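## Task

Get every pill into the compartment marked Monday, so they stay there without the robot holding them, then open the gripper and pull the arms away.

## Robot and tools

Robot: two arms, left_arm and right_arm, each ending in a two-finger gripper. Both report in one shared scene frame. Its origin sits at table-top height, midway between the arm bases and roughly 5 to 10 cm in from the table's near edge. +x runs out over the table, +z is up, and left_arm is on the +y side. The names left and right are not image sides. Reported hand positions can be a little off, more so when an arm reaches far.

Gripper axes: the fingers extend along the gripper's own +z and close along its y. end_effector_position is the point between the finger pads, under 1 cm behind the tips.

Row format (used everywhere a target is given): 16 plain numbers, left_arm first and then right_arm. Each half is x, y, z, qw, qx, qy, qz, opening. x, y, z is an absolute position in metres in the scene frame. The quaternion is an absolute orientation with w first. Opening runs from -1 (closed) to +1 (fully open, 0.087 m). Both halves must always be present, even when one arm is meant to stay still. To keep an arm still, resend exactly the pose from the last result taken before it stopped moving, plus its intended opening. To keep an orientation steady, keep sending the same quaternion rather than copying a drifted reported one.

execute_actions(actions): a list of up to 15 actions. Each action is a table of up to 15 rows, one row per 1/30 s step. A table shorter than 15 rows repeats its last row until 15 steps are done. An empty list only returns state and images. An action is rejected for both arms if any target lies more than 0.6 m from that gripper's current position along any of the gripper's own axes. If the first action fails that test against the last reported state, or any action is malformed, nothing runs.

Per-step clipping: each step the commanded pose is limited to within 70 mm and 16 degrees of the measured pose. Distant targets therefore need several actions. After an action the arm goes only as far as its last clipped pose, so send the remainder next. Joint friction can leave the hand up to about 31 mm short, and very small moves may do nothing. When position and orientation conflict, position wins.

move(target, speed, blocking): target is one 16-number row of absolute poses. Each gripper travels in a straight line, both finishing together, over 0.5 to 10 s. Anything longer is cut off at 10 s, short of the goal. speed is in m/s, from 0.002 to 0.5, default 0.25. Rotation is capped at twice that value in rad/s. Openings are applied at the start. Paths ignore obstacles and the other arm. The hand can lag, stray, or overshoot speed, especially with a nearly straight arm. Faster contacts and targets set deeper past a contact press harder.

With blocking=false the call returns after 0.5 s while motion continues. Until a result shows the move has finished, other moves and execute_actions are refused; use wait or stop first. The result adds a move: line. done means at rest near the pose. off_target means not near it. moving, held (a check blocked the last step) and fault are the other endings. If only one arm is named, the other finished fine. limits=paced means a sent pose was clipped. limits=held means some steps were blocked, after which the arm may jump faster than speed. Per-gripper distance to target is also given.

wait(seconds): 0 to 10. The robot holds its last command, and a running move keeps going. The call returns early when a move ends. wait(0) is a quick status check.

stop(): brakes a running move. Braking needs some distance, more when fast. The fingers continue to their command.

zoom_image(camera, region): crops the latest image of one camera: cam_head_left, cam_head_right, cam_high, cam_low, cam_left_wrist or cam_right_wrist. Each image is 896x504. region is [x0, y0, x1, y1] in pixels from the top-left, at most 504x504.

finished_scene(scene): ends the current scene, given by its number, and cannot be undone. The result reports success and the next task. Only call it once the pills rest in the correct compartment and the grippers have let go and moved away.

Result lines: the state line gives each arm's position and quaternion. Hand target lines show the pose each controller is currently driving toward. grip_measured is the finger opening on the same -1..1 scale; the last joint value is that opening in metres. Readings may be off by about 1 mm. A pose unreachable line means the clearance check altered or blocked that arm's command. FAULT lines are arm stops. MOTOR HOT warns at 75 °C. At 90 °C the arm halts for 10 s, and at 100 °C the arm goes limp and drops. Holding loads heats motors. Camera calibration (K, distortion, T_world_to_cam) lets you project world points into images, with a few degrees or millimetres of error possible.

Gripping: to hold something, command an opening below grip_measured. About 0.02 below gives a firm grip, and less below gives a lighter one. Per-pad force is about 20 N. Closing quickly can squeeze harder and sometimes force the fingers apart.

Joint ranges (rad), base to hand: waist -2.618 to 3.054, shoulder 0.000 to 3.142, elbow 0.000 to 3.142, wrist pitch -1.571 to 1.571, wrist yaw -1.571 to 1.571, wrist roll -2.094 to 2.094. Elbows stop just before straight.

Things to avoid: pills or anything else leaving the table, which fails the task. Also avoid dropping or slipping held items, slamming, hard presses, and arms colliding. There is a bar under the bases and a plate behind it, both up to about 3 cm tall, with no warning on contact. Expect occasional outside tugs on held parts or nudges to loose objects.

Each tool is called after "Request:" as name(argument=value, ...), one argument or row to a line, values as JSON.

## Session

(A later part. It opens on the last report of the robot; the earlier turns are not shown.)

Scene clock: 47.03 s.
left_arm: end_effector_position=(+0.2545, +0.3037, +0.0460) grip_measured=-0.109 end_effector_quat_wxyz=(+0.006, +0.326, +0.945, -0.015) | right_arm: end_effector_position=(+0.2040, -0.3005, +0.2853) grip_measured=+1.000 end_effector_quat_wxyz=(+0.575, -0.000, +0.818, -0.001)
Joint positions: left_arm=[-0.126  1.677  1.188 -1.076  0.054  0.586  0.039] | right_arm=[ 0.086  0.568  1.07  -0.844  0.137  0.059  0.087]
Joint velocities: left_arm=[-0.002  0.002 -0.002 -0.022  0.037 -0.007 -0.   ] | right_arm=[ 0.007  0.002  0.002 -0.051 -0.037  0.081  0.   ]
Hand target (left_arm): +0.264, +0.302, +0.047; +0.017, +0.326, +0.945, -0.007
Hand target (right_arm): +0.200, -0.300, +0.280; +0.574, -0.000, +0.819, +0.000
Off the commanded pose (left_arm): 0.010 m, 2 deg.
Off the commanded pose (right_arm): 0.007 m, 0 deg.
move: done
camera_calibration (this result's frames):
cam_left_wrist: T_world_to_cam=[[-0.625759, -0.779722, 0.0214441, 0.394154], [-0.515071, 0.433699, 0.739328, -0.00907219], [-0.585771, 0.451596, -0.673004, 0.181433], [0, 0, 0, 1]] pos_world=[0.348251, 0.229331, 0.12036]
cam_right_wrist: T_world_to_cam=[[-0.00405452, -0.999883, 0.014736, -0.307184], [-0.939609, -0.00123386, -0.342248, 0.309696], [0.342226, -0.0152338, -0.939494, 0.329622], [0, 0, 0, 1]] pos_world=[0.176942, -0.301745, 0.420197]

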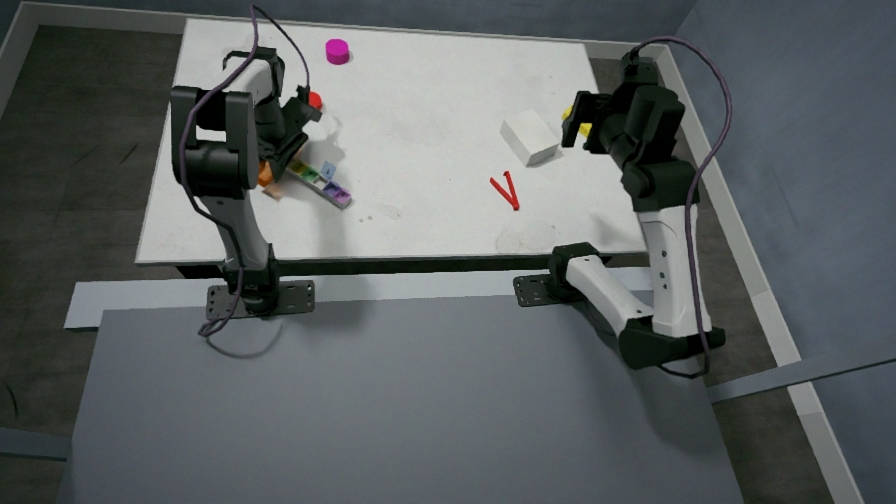

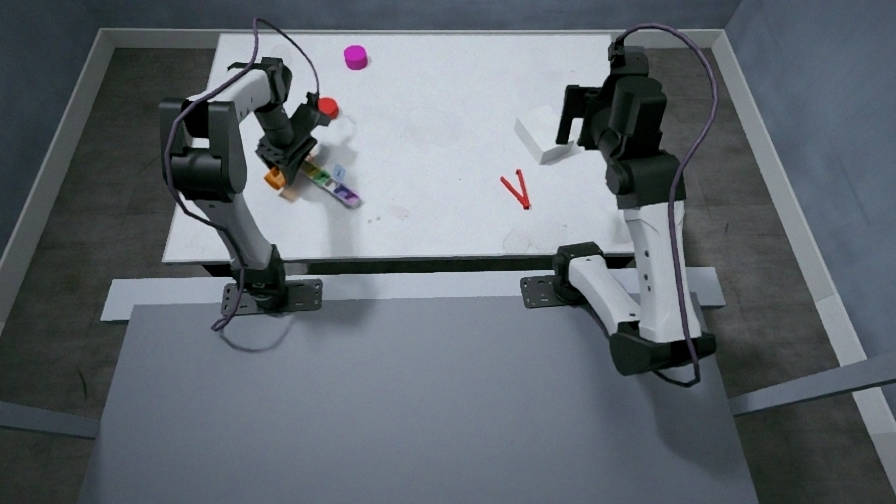

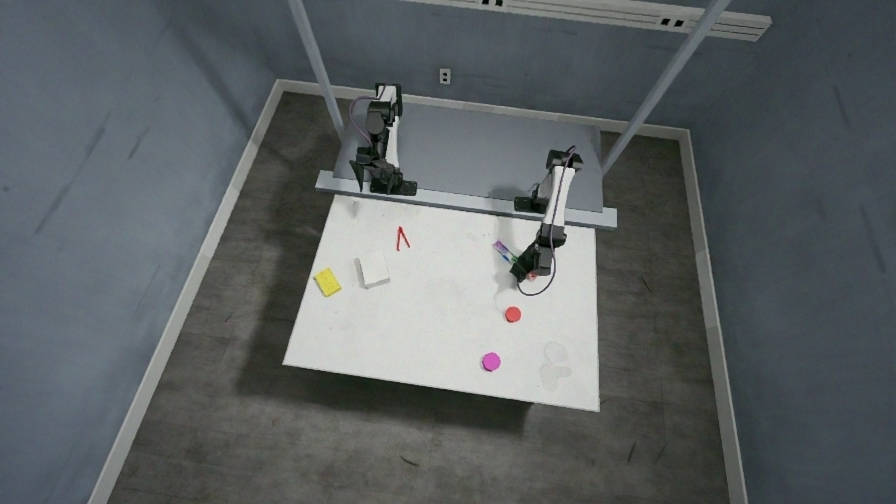

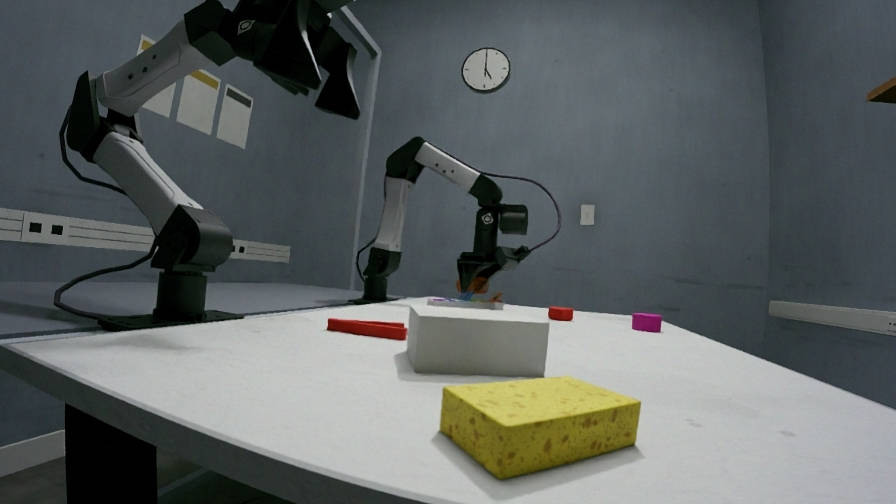

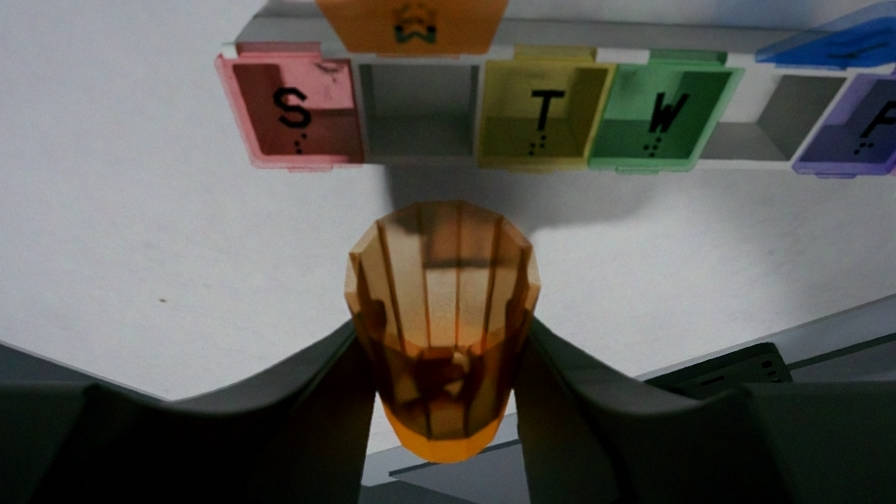

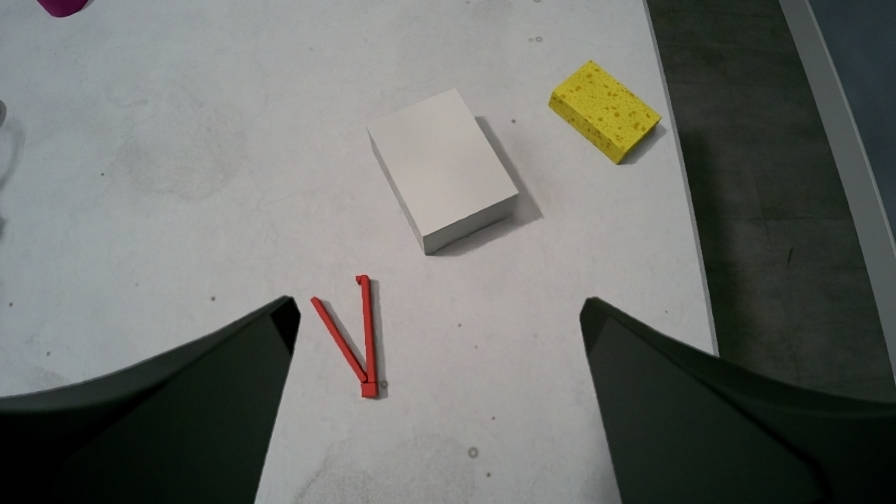

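Request:
move(
  target=[0.277,0.298,0.047,-0.02,0.326,0.945,0.007,-0.135,0.2,-0.3,0.28,0.574,0,0.819,0,1],
  speed=0.025,
)

Request:
zoom_image(
  camera="cam_low",
  region=[420,220,560,320],
)

Scene clock: 49.70 s.
left_arm: end_effector_position=(+0.2775, +0.2988, +0.0457) grip_measured=-0.109 end_effector_quat_wxyz=(-0.012, +0.327, +0.945, +0.003) | right_arm: end_effector_position=(+0.2040, -0.3005, +0.2853) grip_measured=+1.000 end_effector_quat_wxyz=(+0.575, -0.000, +0.818, -0.001)
Joint positions: left_arm=[-0.16   1.789  1.311 -1.113  0.011  0.554  0.039] | right_arm=[ 0.086  0.568  1.07  -0.844  0.137  0.059  0.087]
Joint velocities: left_arm=[-0.022 -0.002 -0.007 -0.125  0.037 -0.051 -0.001] | right_arm=[-0.027 -0.007  0.007 -0.051 -0.022 -0.022  0.   ]
Hand target (left_arm): +0.277, +0.298, +0.048; -0.020, +0.326, +0.945, +0.007
Hand target (right_arm): +0.200, -0.300, +0.280; +0.574, -0.000, +0.819, +0.000
Off the commanded pose (left_arm): 0.002 m, 1 deg.
Off the commanded pose (right_arm): 0.007 m, 0 deg.
move: done
camera_calibration (this result's frames):
cam_left_wrist: T_world_to_cam=[[-0.626553, -0.779379, -0.0000369716, 0.405849], [-0.497894, 0.400227, 0.769363, 0.00897671], [-0.599611, 0.482065, -0.638812, 0.190105], [0, 0, 0, 1]] pos_world=[0.372744, 0.221075, 0.11455]
cam_right_wrist: T_world_to_cam=[[-0.00405452, -0.999883, 0.014736, -0.307184], [-0.939609, -0.00123386, -0.342248, 0.309696], [0.342226, -0.0152338, -0.939494, 0.329622], [0, 0, 0, 1]] pos_world=[0.176942, -0.301745, 0.420197]

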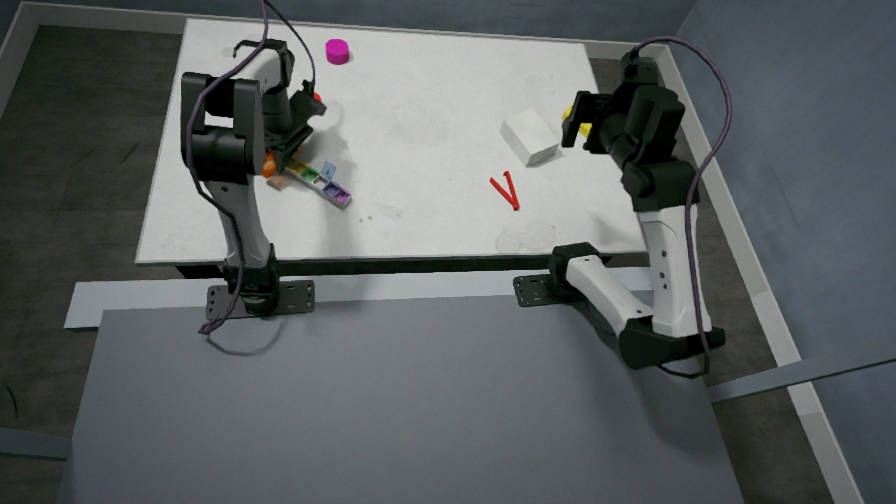

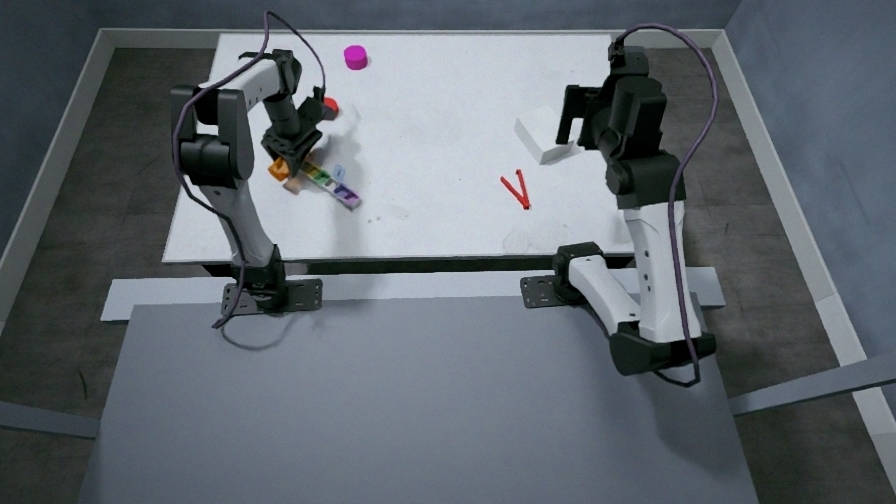

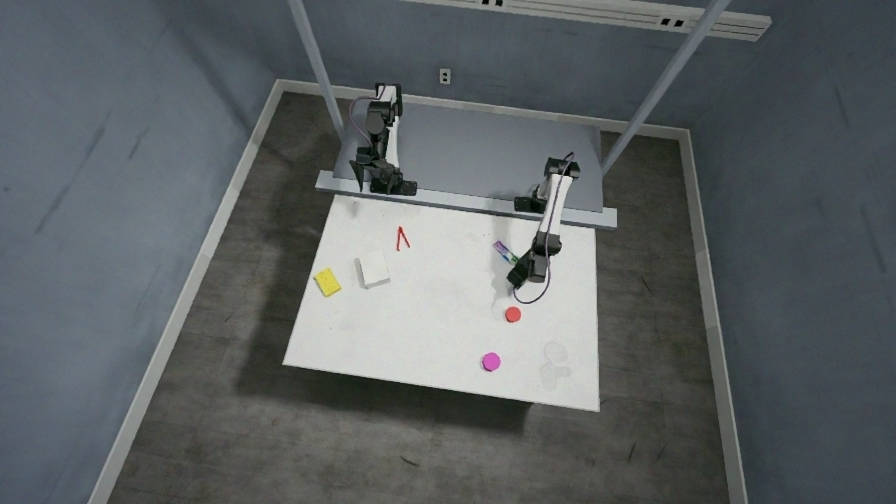

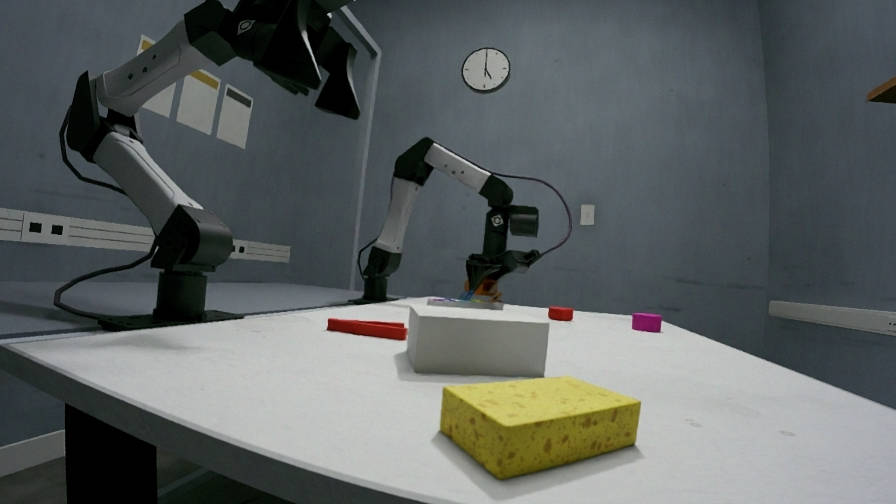

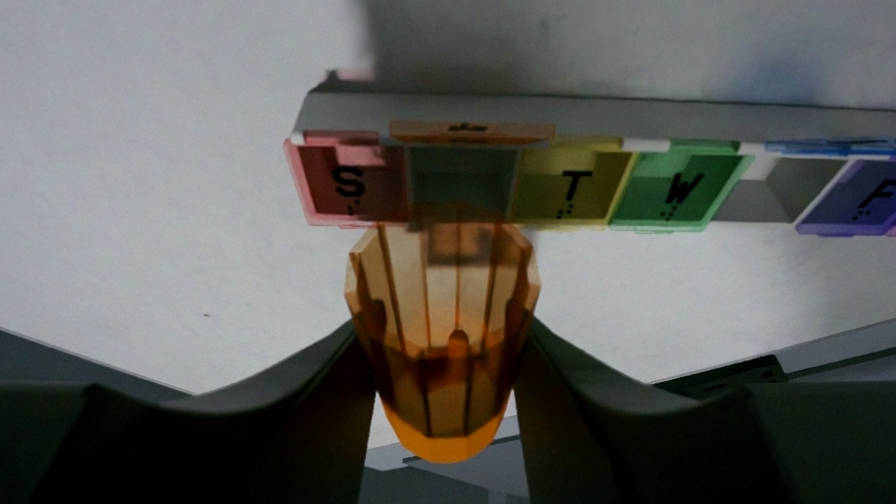

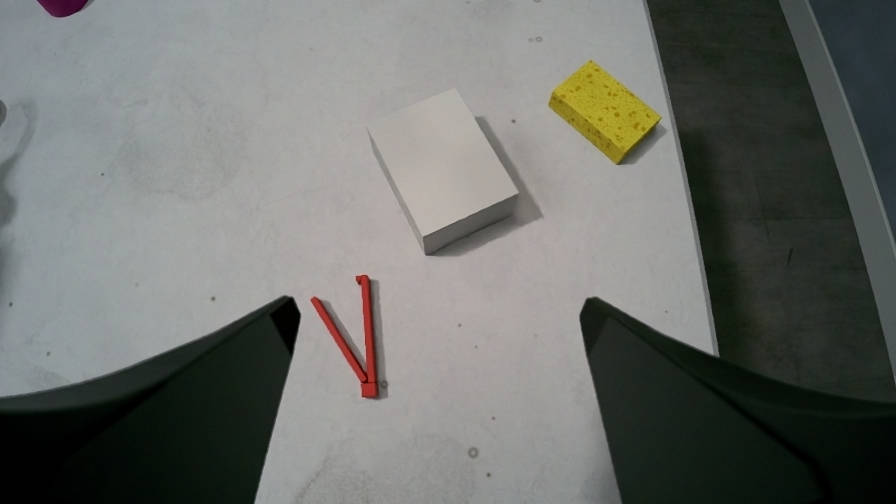

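Region (420, 220, 560, 320) of cam_low's 896x504 image, scaled by 3.600, with more detail than that image has; it fills the top 360 rows of this view, and the rest is white.

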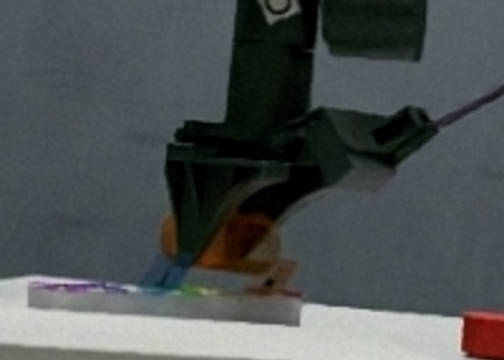

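Target x 0.269, tilt to 190.

Request:
move(
  target=[0.269,0.298,0.05,-0.082,0.325,0.942,0.028,-0.135,0.2,-0.3,0.28,0.574,0,0.819,0,1],
  speed=0.025,
)

Request:
zoom_image(
  camera="cam_low",
  region=[420,220,560,320],
)

Scene clock: 54.50 s.
left_arm: end_effector_position=(+0.2696, +0.2993, +0.0485) grip_measured=-0.109 end_effector_quat_wxyz=(-0.074, +0.325, +0.942, +0.023) | right_arm: end_effector_position=(+0.2040, -0.3005, +0.2853) grip_measured=+1.000 end_effector_quat_wxyz=(+0.575, -0.000, +0.818, -0.001)
Joint positions: left_arm=[-0.195  1.868  1.39  -1.228 -0.05   0.515  0.039] | right_arm=[ 0.086  0.568  1.07  -0.844  0.137  0.059  0.087]
Joint velocities: left_arm=[-0.007  0.002  0.017 -0.066  0.007 -0.037  0.001] | right_arm=[ 0.007  0.007 -0.012 -0.066 -0.007 -0.007  0.   ]
Hand target (left_arm): +0.269, +0.298, +0.051; -0.082, +0.325, +0.942, +0.027
Hand target (right_arm): +0.200, -0.300, +0.280; +0.574, -0.000, +0.819, +0.000
Off the commanded pose (left_arm): 0.002 m, 1 deg.
Off the commanded pose (right_arm): 0.007 m, 0 deg.
move: done
camera_calibration (this result's frames):
cam_left_wrist: T_world_to_cam=[[-0.626099, -0.77973, 0.00463419, 0.401008], [-0.412939, 0.336607, 0.846273, -0.00492748], [-0.661424, 0.527937, -0.53273, 0.184638], [0, 0, 0, 1]] pos_world=[0.37116, 0.21686, 0.100674]
cam_right_wrist: T_world_to_cam=[[-0.00405452, -0.999883, 0.014736, -0.307184], [-0.939609, -0.00123386, -0.342248, 0.309696], [0.342226, -0.0152338, -0.939494, 0.329622], [0, 0, 0, 1]] pos_world=[0.176942, -0.301745, 0.420197]

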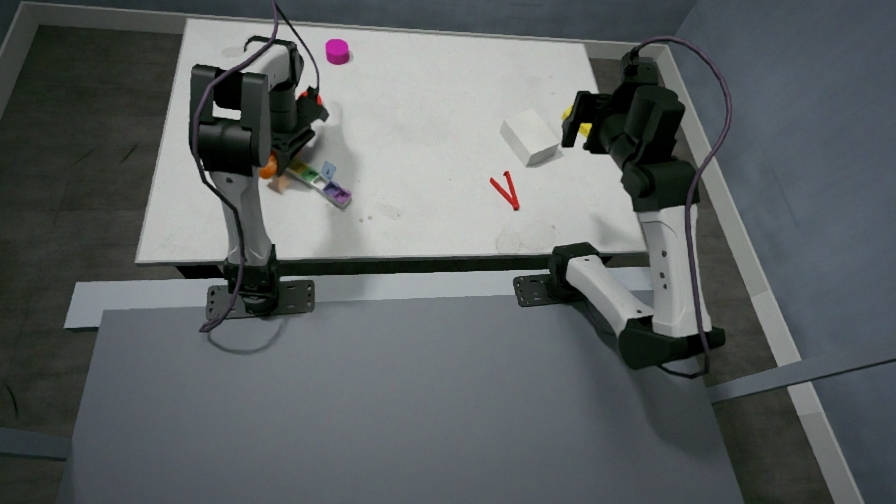

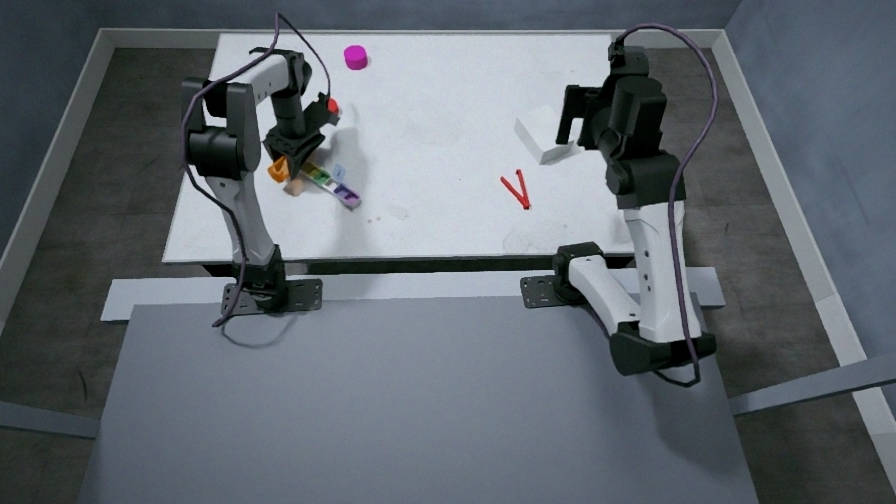

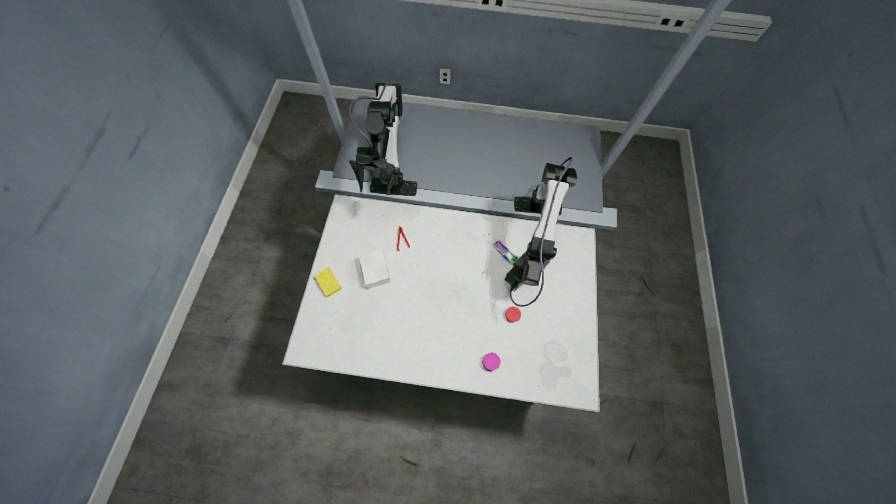

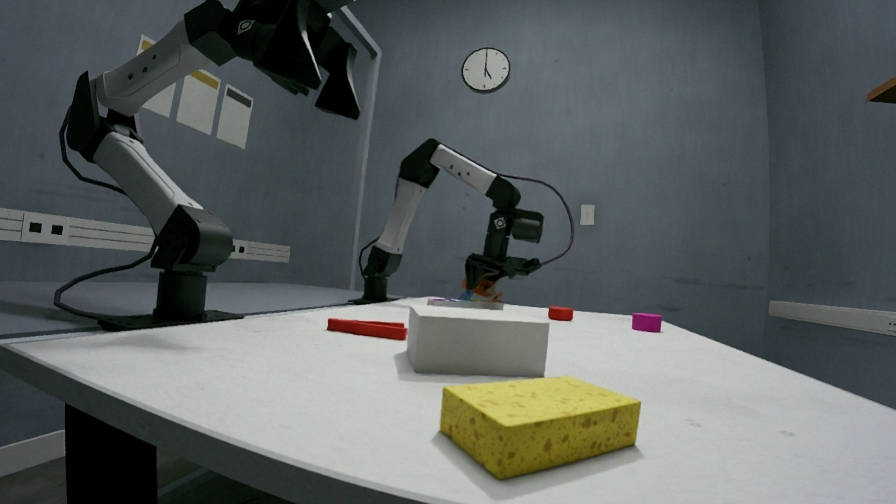

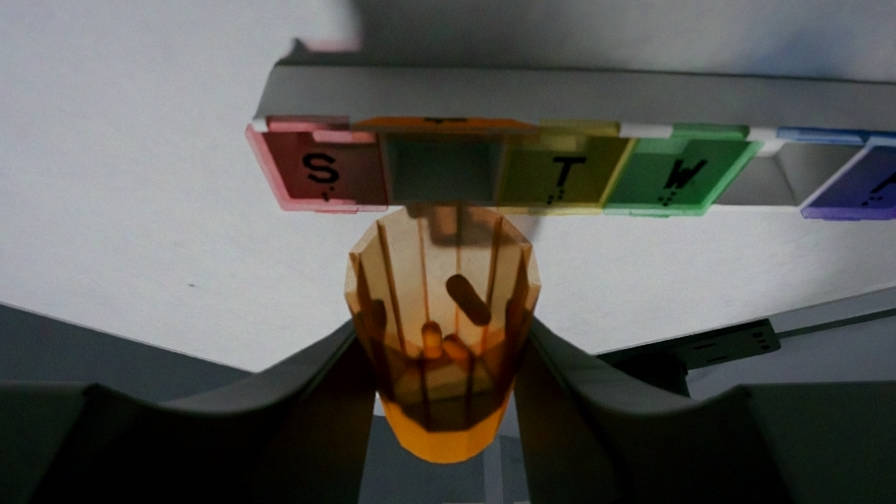

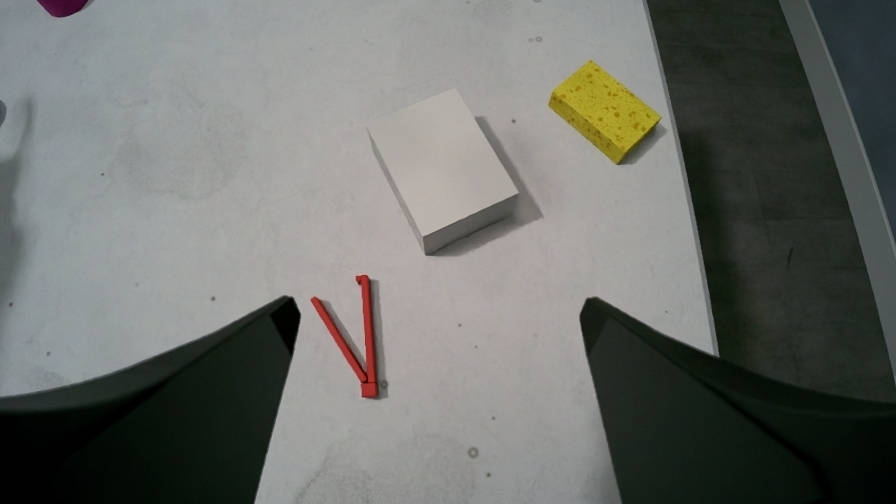

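Region (420, 220, 560, 320) of cam_low's 896x504 image, scaled by 3.600, with more detail than that image has; it fills the top 360 rows of this view, and the rest is white.

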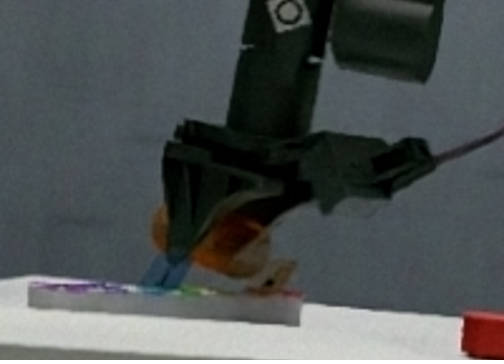

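Aligned. Tilt to 202.

Request:
move(
  target=[0.272,0.2955,0.058,-0.18,0.32,0.929,0.062,-0.135,0.2,-0.3,0.28,0.574,0,0.819,0,1],
  speed=0.02,
)

Request:
zoom_image(
  camera="cam_low",
  region=[420,220,560,320],
)

Scene clock: 61.47 s.
left_arm: end_effector_position=(+0.2730, +0.2966, +0.0564) grip_measured=-0.109 end_effector_quat_wxyz=(-0.173, +0.320, +0.930, +0.055) | right_arm: end_effector_position=(+0.2040, -0.3005, +0.2853) grip_measured=+1.000 end_effector_quat_wxyz=(+0.575, -0.000, +0.818, -0.001)
Joint positions: left_arm=[-0.245  2.056  1.604 -1.446 -0.133  0.446  0.039] | right_arm=[ 0.086  0.568  1.07  -0.844  0.137  0.059  0.087]
Joint velocities: left_arm=[ 0.002 -0.007  0.002 -0.037 -0.007 -0.007  0.   ] | right_arm=[-0.002 -0.007  0.017  0.022 -0.007 -0.051  0.   ]
Hand target (left_arm): +0.273, +0.296, +0.059; -0.180, +0.320, +0.928, +0.061
Hand target (right_arm): +0.200, -0.300, +0.280; +0.574, -0.000, +0.819, +0.000
Off the commanded pose (left_arm): 0.002 m, 1 deg.
Off the commanded pose (right_arm): 0.007 m, 0 deg.
move: done
camera_calibration (this result's frames):
cam_left_wrist: T_world_to_cam=[[-0.622904, -0.782236, 0.00982529, 0.400594], [-0.264539, 0.222442, 0.93837, -0.0211251], [-0.736213, 0.581916, -0.345492, 0.186351], [0, 0, 0, 1]] pos_world=[0.381137, 0.209618, 0.0802699]
cam_right_wrist: T_world_to_cam=[[-0.00405452, -0.999883, 0.014736, -0.307184], [-0.939609, -0.00123386, -0.342248, 0.309696], [0.342226, -0.0152338, -0.939494, 0.329622], [0, 0, 0, 1]] pos_world=[0.176942, -0.301745, 0.420197]

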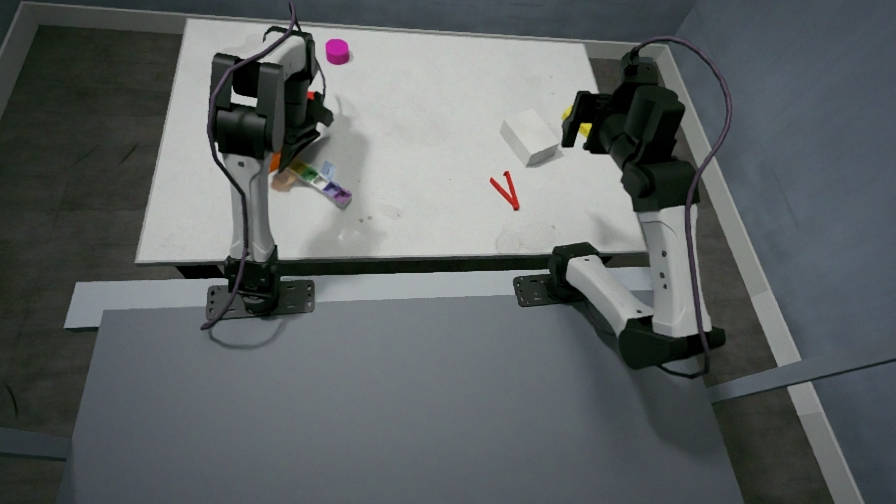

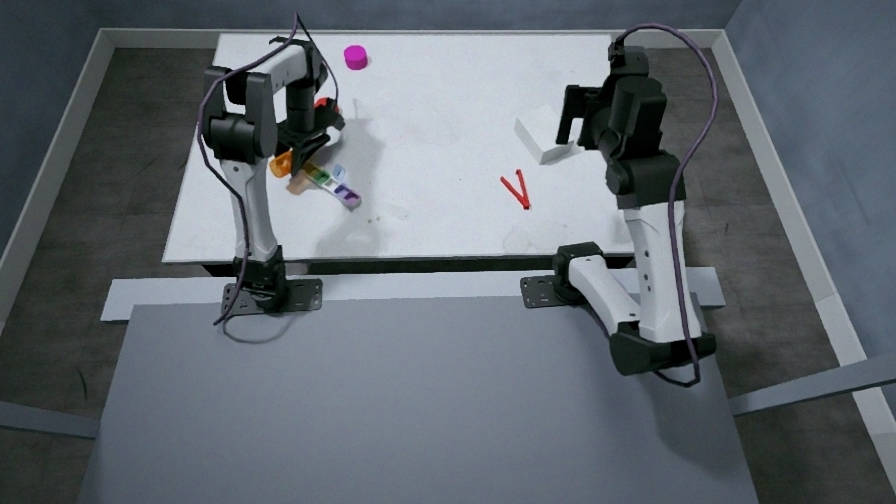

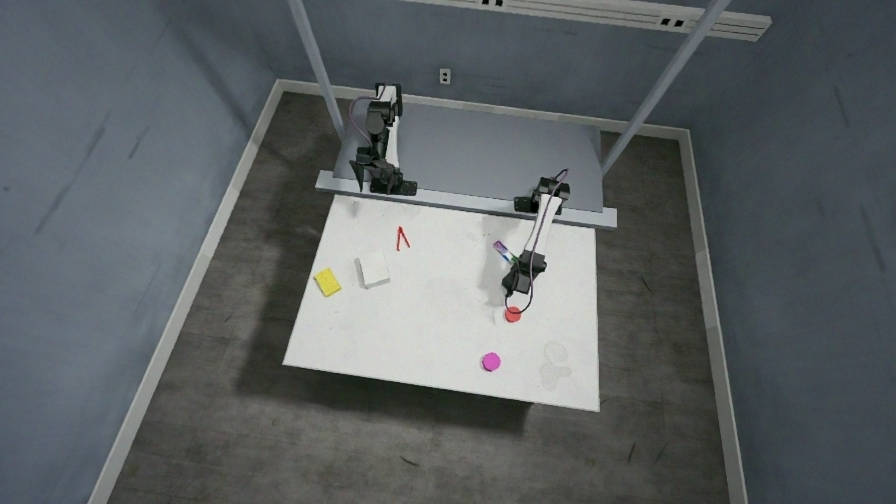

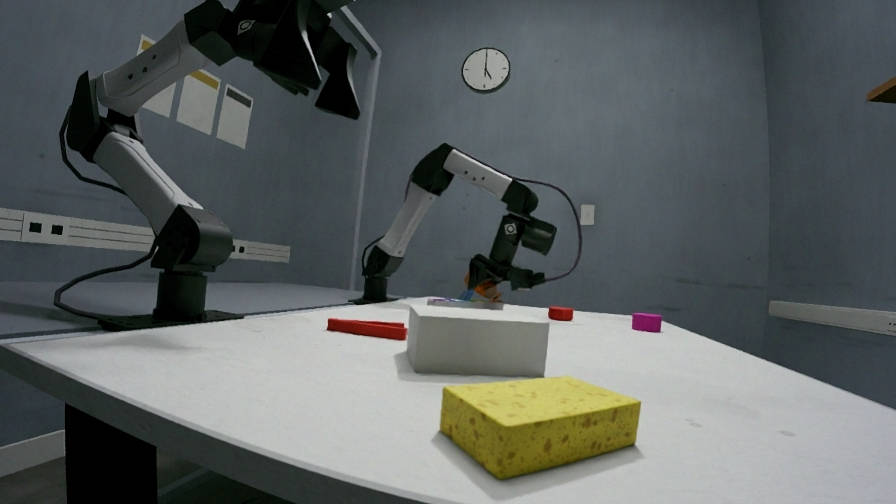

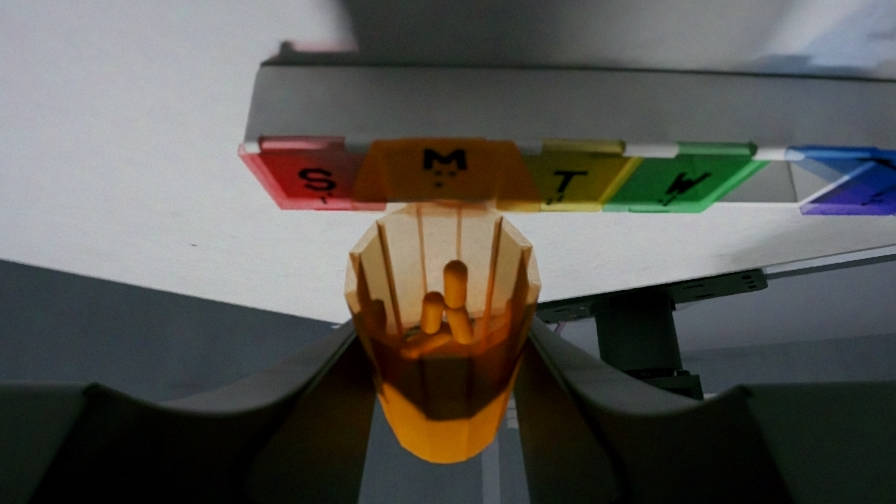

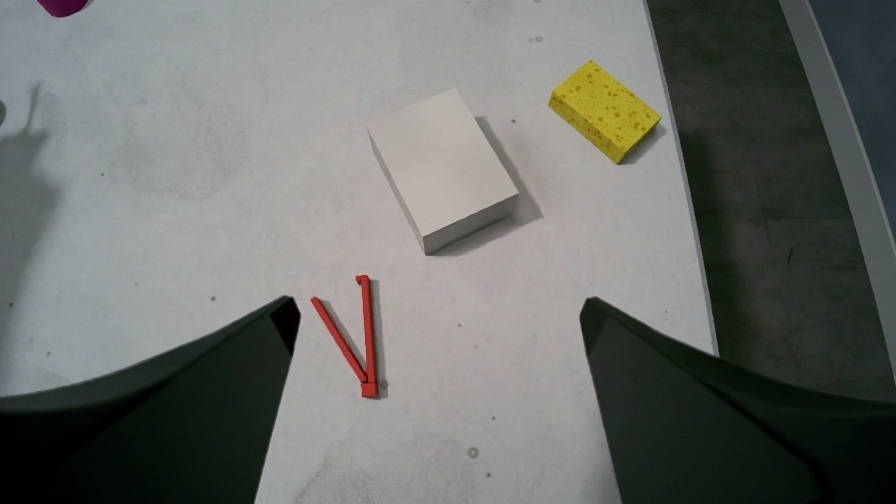

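Region (420, 220, 560, 320) of cam_low's 896x504 image, scaled by 3.600, with more detail than that image has; it fills the top 360 rows of this view, and the rest is white.

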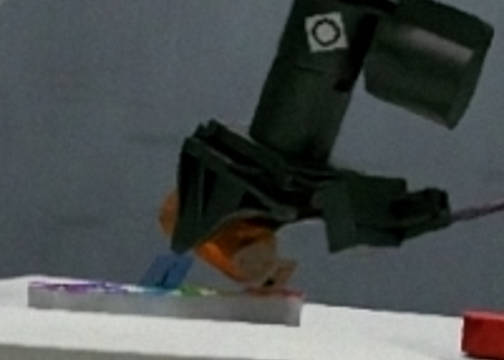

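About 7° more available: 209.

Request:
move(
  target=[0.274,0.294,0.063,-0.237,0.316,0.916,0.082,-0.135,0.2,-0.3,0.28,0.574,0,0.819,0,1],
  speed=0.02,
)

Request:
zoom_image(
  camera="cam_low",
  region=[420,220,560,320],
)

Scene clock: 66.37 s.
left_arm: end_effector_position=(+0.2745, +0.2951, +0.0605) grip_measured=-0.109 end_effector_quat_wxyz=(-0.225, +0.316, +0.919, +0.076) | right_arm: end_effector_position=(+0.2040, -0.3005, +0.2853) grip_measured=+1.000 end_effector_quat_wxyz=(+0.575, -0.000, +0.818, -0.001)
Joint positions: left_arm=[-0.27   2.157  1.715 -1.563 -0.176  0.406  0.039] | right_arm=[ 0.086  0.568  1.07  -0.844  0.137  0.059  0.087]
Joint velocities: left_arm=[-0.002 -0.002 -0.022  0.051 -0.007 -0.051 -0.   ] | right_arm=[-0.002  0.012 -0.012 -0.037  0.007  0.022  0.   ]
Hand target (left_arm): +0.274, +0.294, +0.063; -0.231, +0.317, +0.916, +0.082
Hand target (right_arm): +0.200, -0.300, +0.280; +0.574, -0.000, +0.819, +0.000
Off the commanded pose (left_arm): 0.003 m, 2 deg.
Off the commanded pose (right_arm): 0.007 m, 0 deg.
joint sent to its limit (left arm) — the command would take joint 4 (wrist pitch) past its lower limit, so that joint was sent only as far as its limit.
move: done
camera_calibration (this result's frames):
cam_left_wrist: T_world_to_cam=[[-0.624112, -0.781313, 0.00587408, 0.400612], [-0.180818, 0.151743, 0.97174, -0.0283352], [-0.760125, 0.605412, -0.235981, 0.182761], [0, 0, 0, 1]] pos_world=[0.383824, 0.206657, 0.0683094]
cam_right_wrist: T_world_to_cam=[[-0.00405452, -0.999883, 0.014736, -0.307184], [-0.939609, -0.00123386, -0.342248, 0.309696], [0.342226, -0.0152338, -0.939494, 0.329622], [0, 0, 0, 1]] pos_world=[0.176942, -0.301745, 0.420197]

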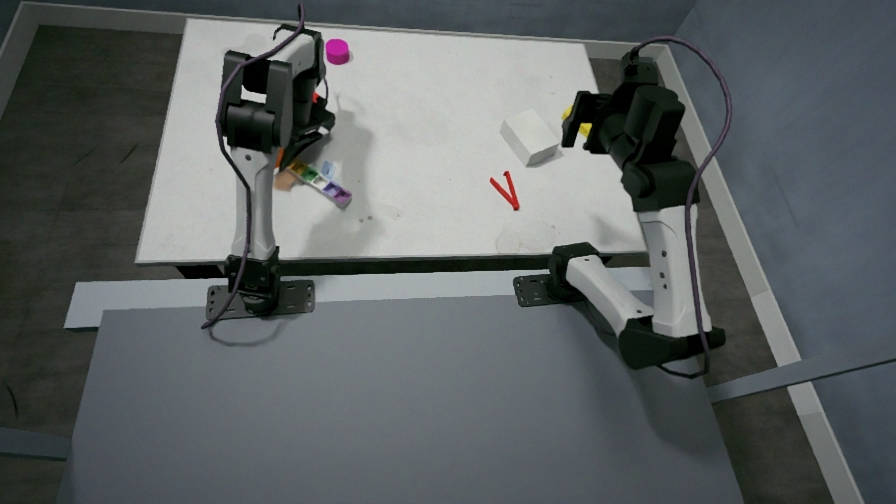

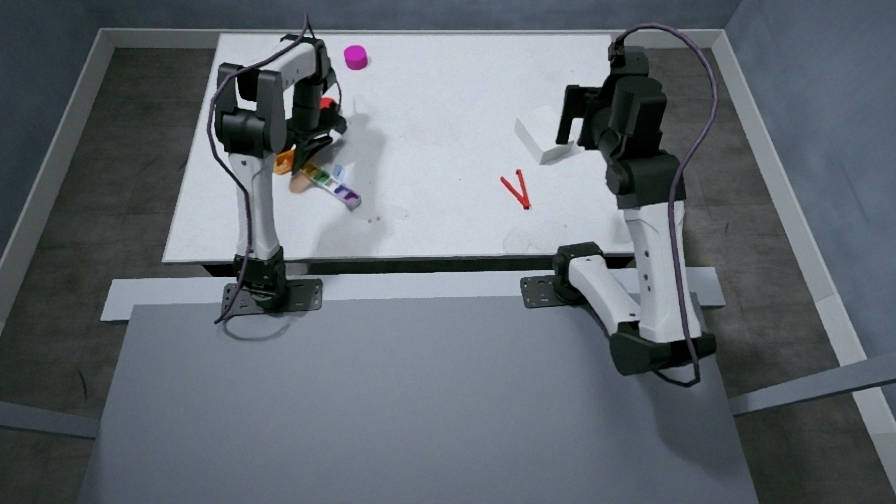

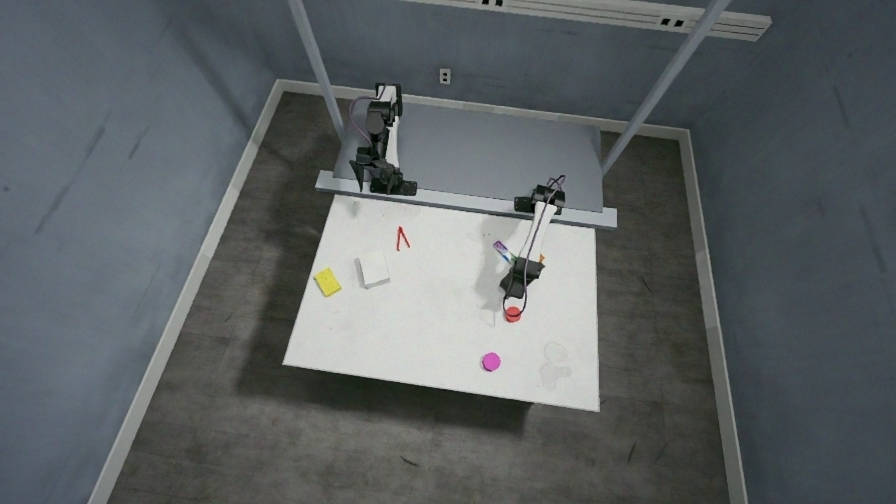

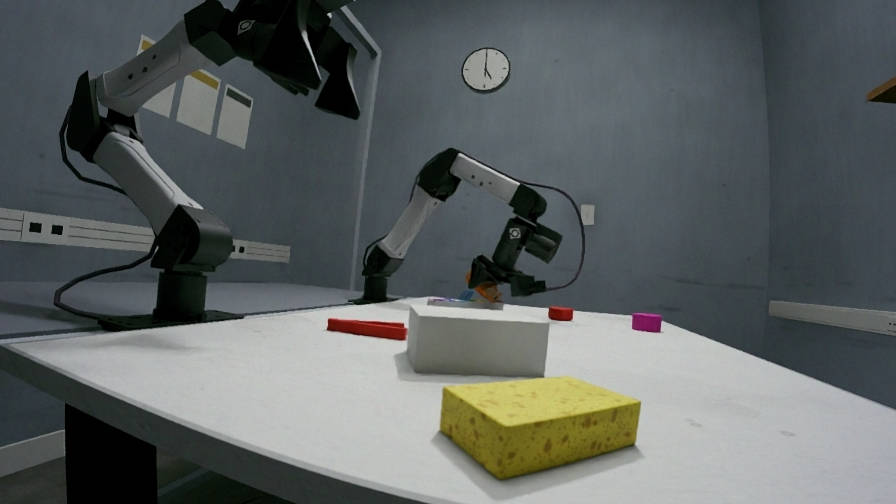

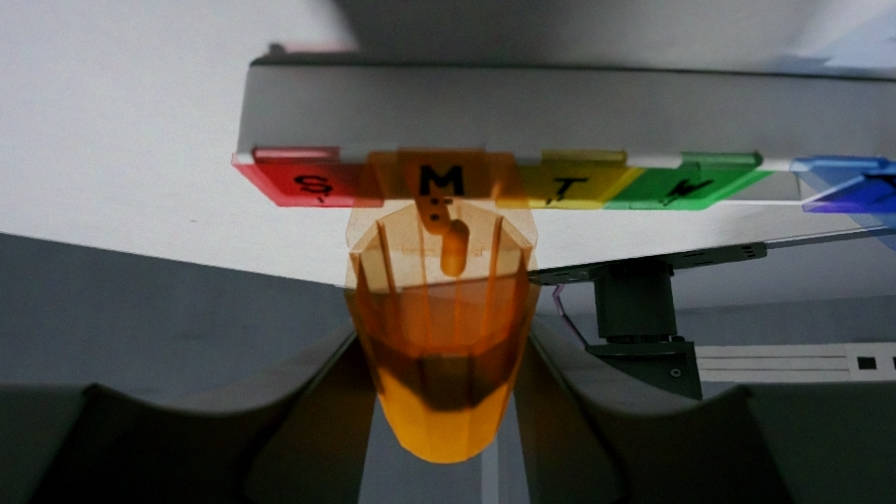

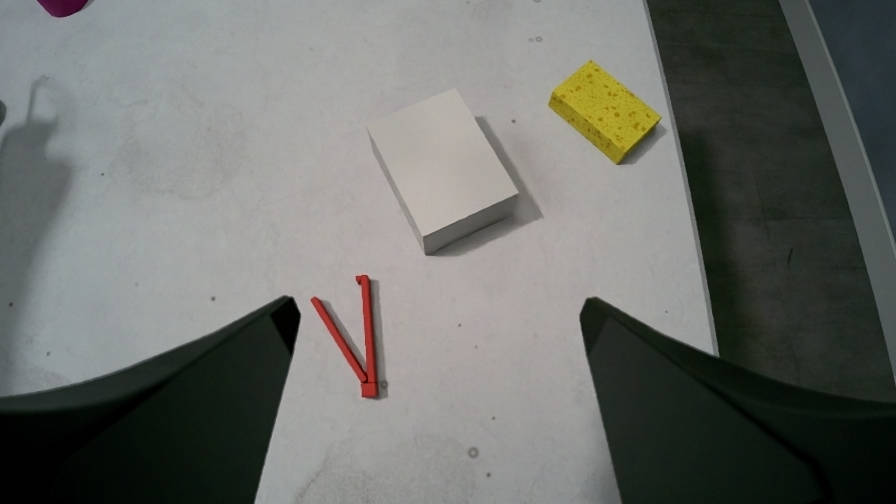

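Region (420, 220, 560, 320) of cam_low's 896x504 image, scaled by 3.600, with more detail than that image has; it fills the top 360 rows of this view, and the rest is white.

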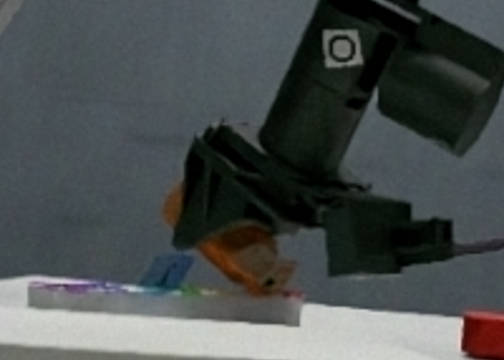

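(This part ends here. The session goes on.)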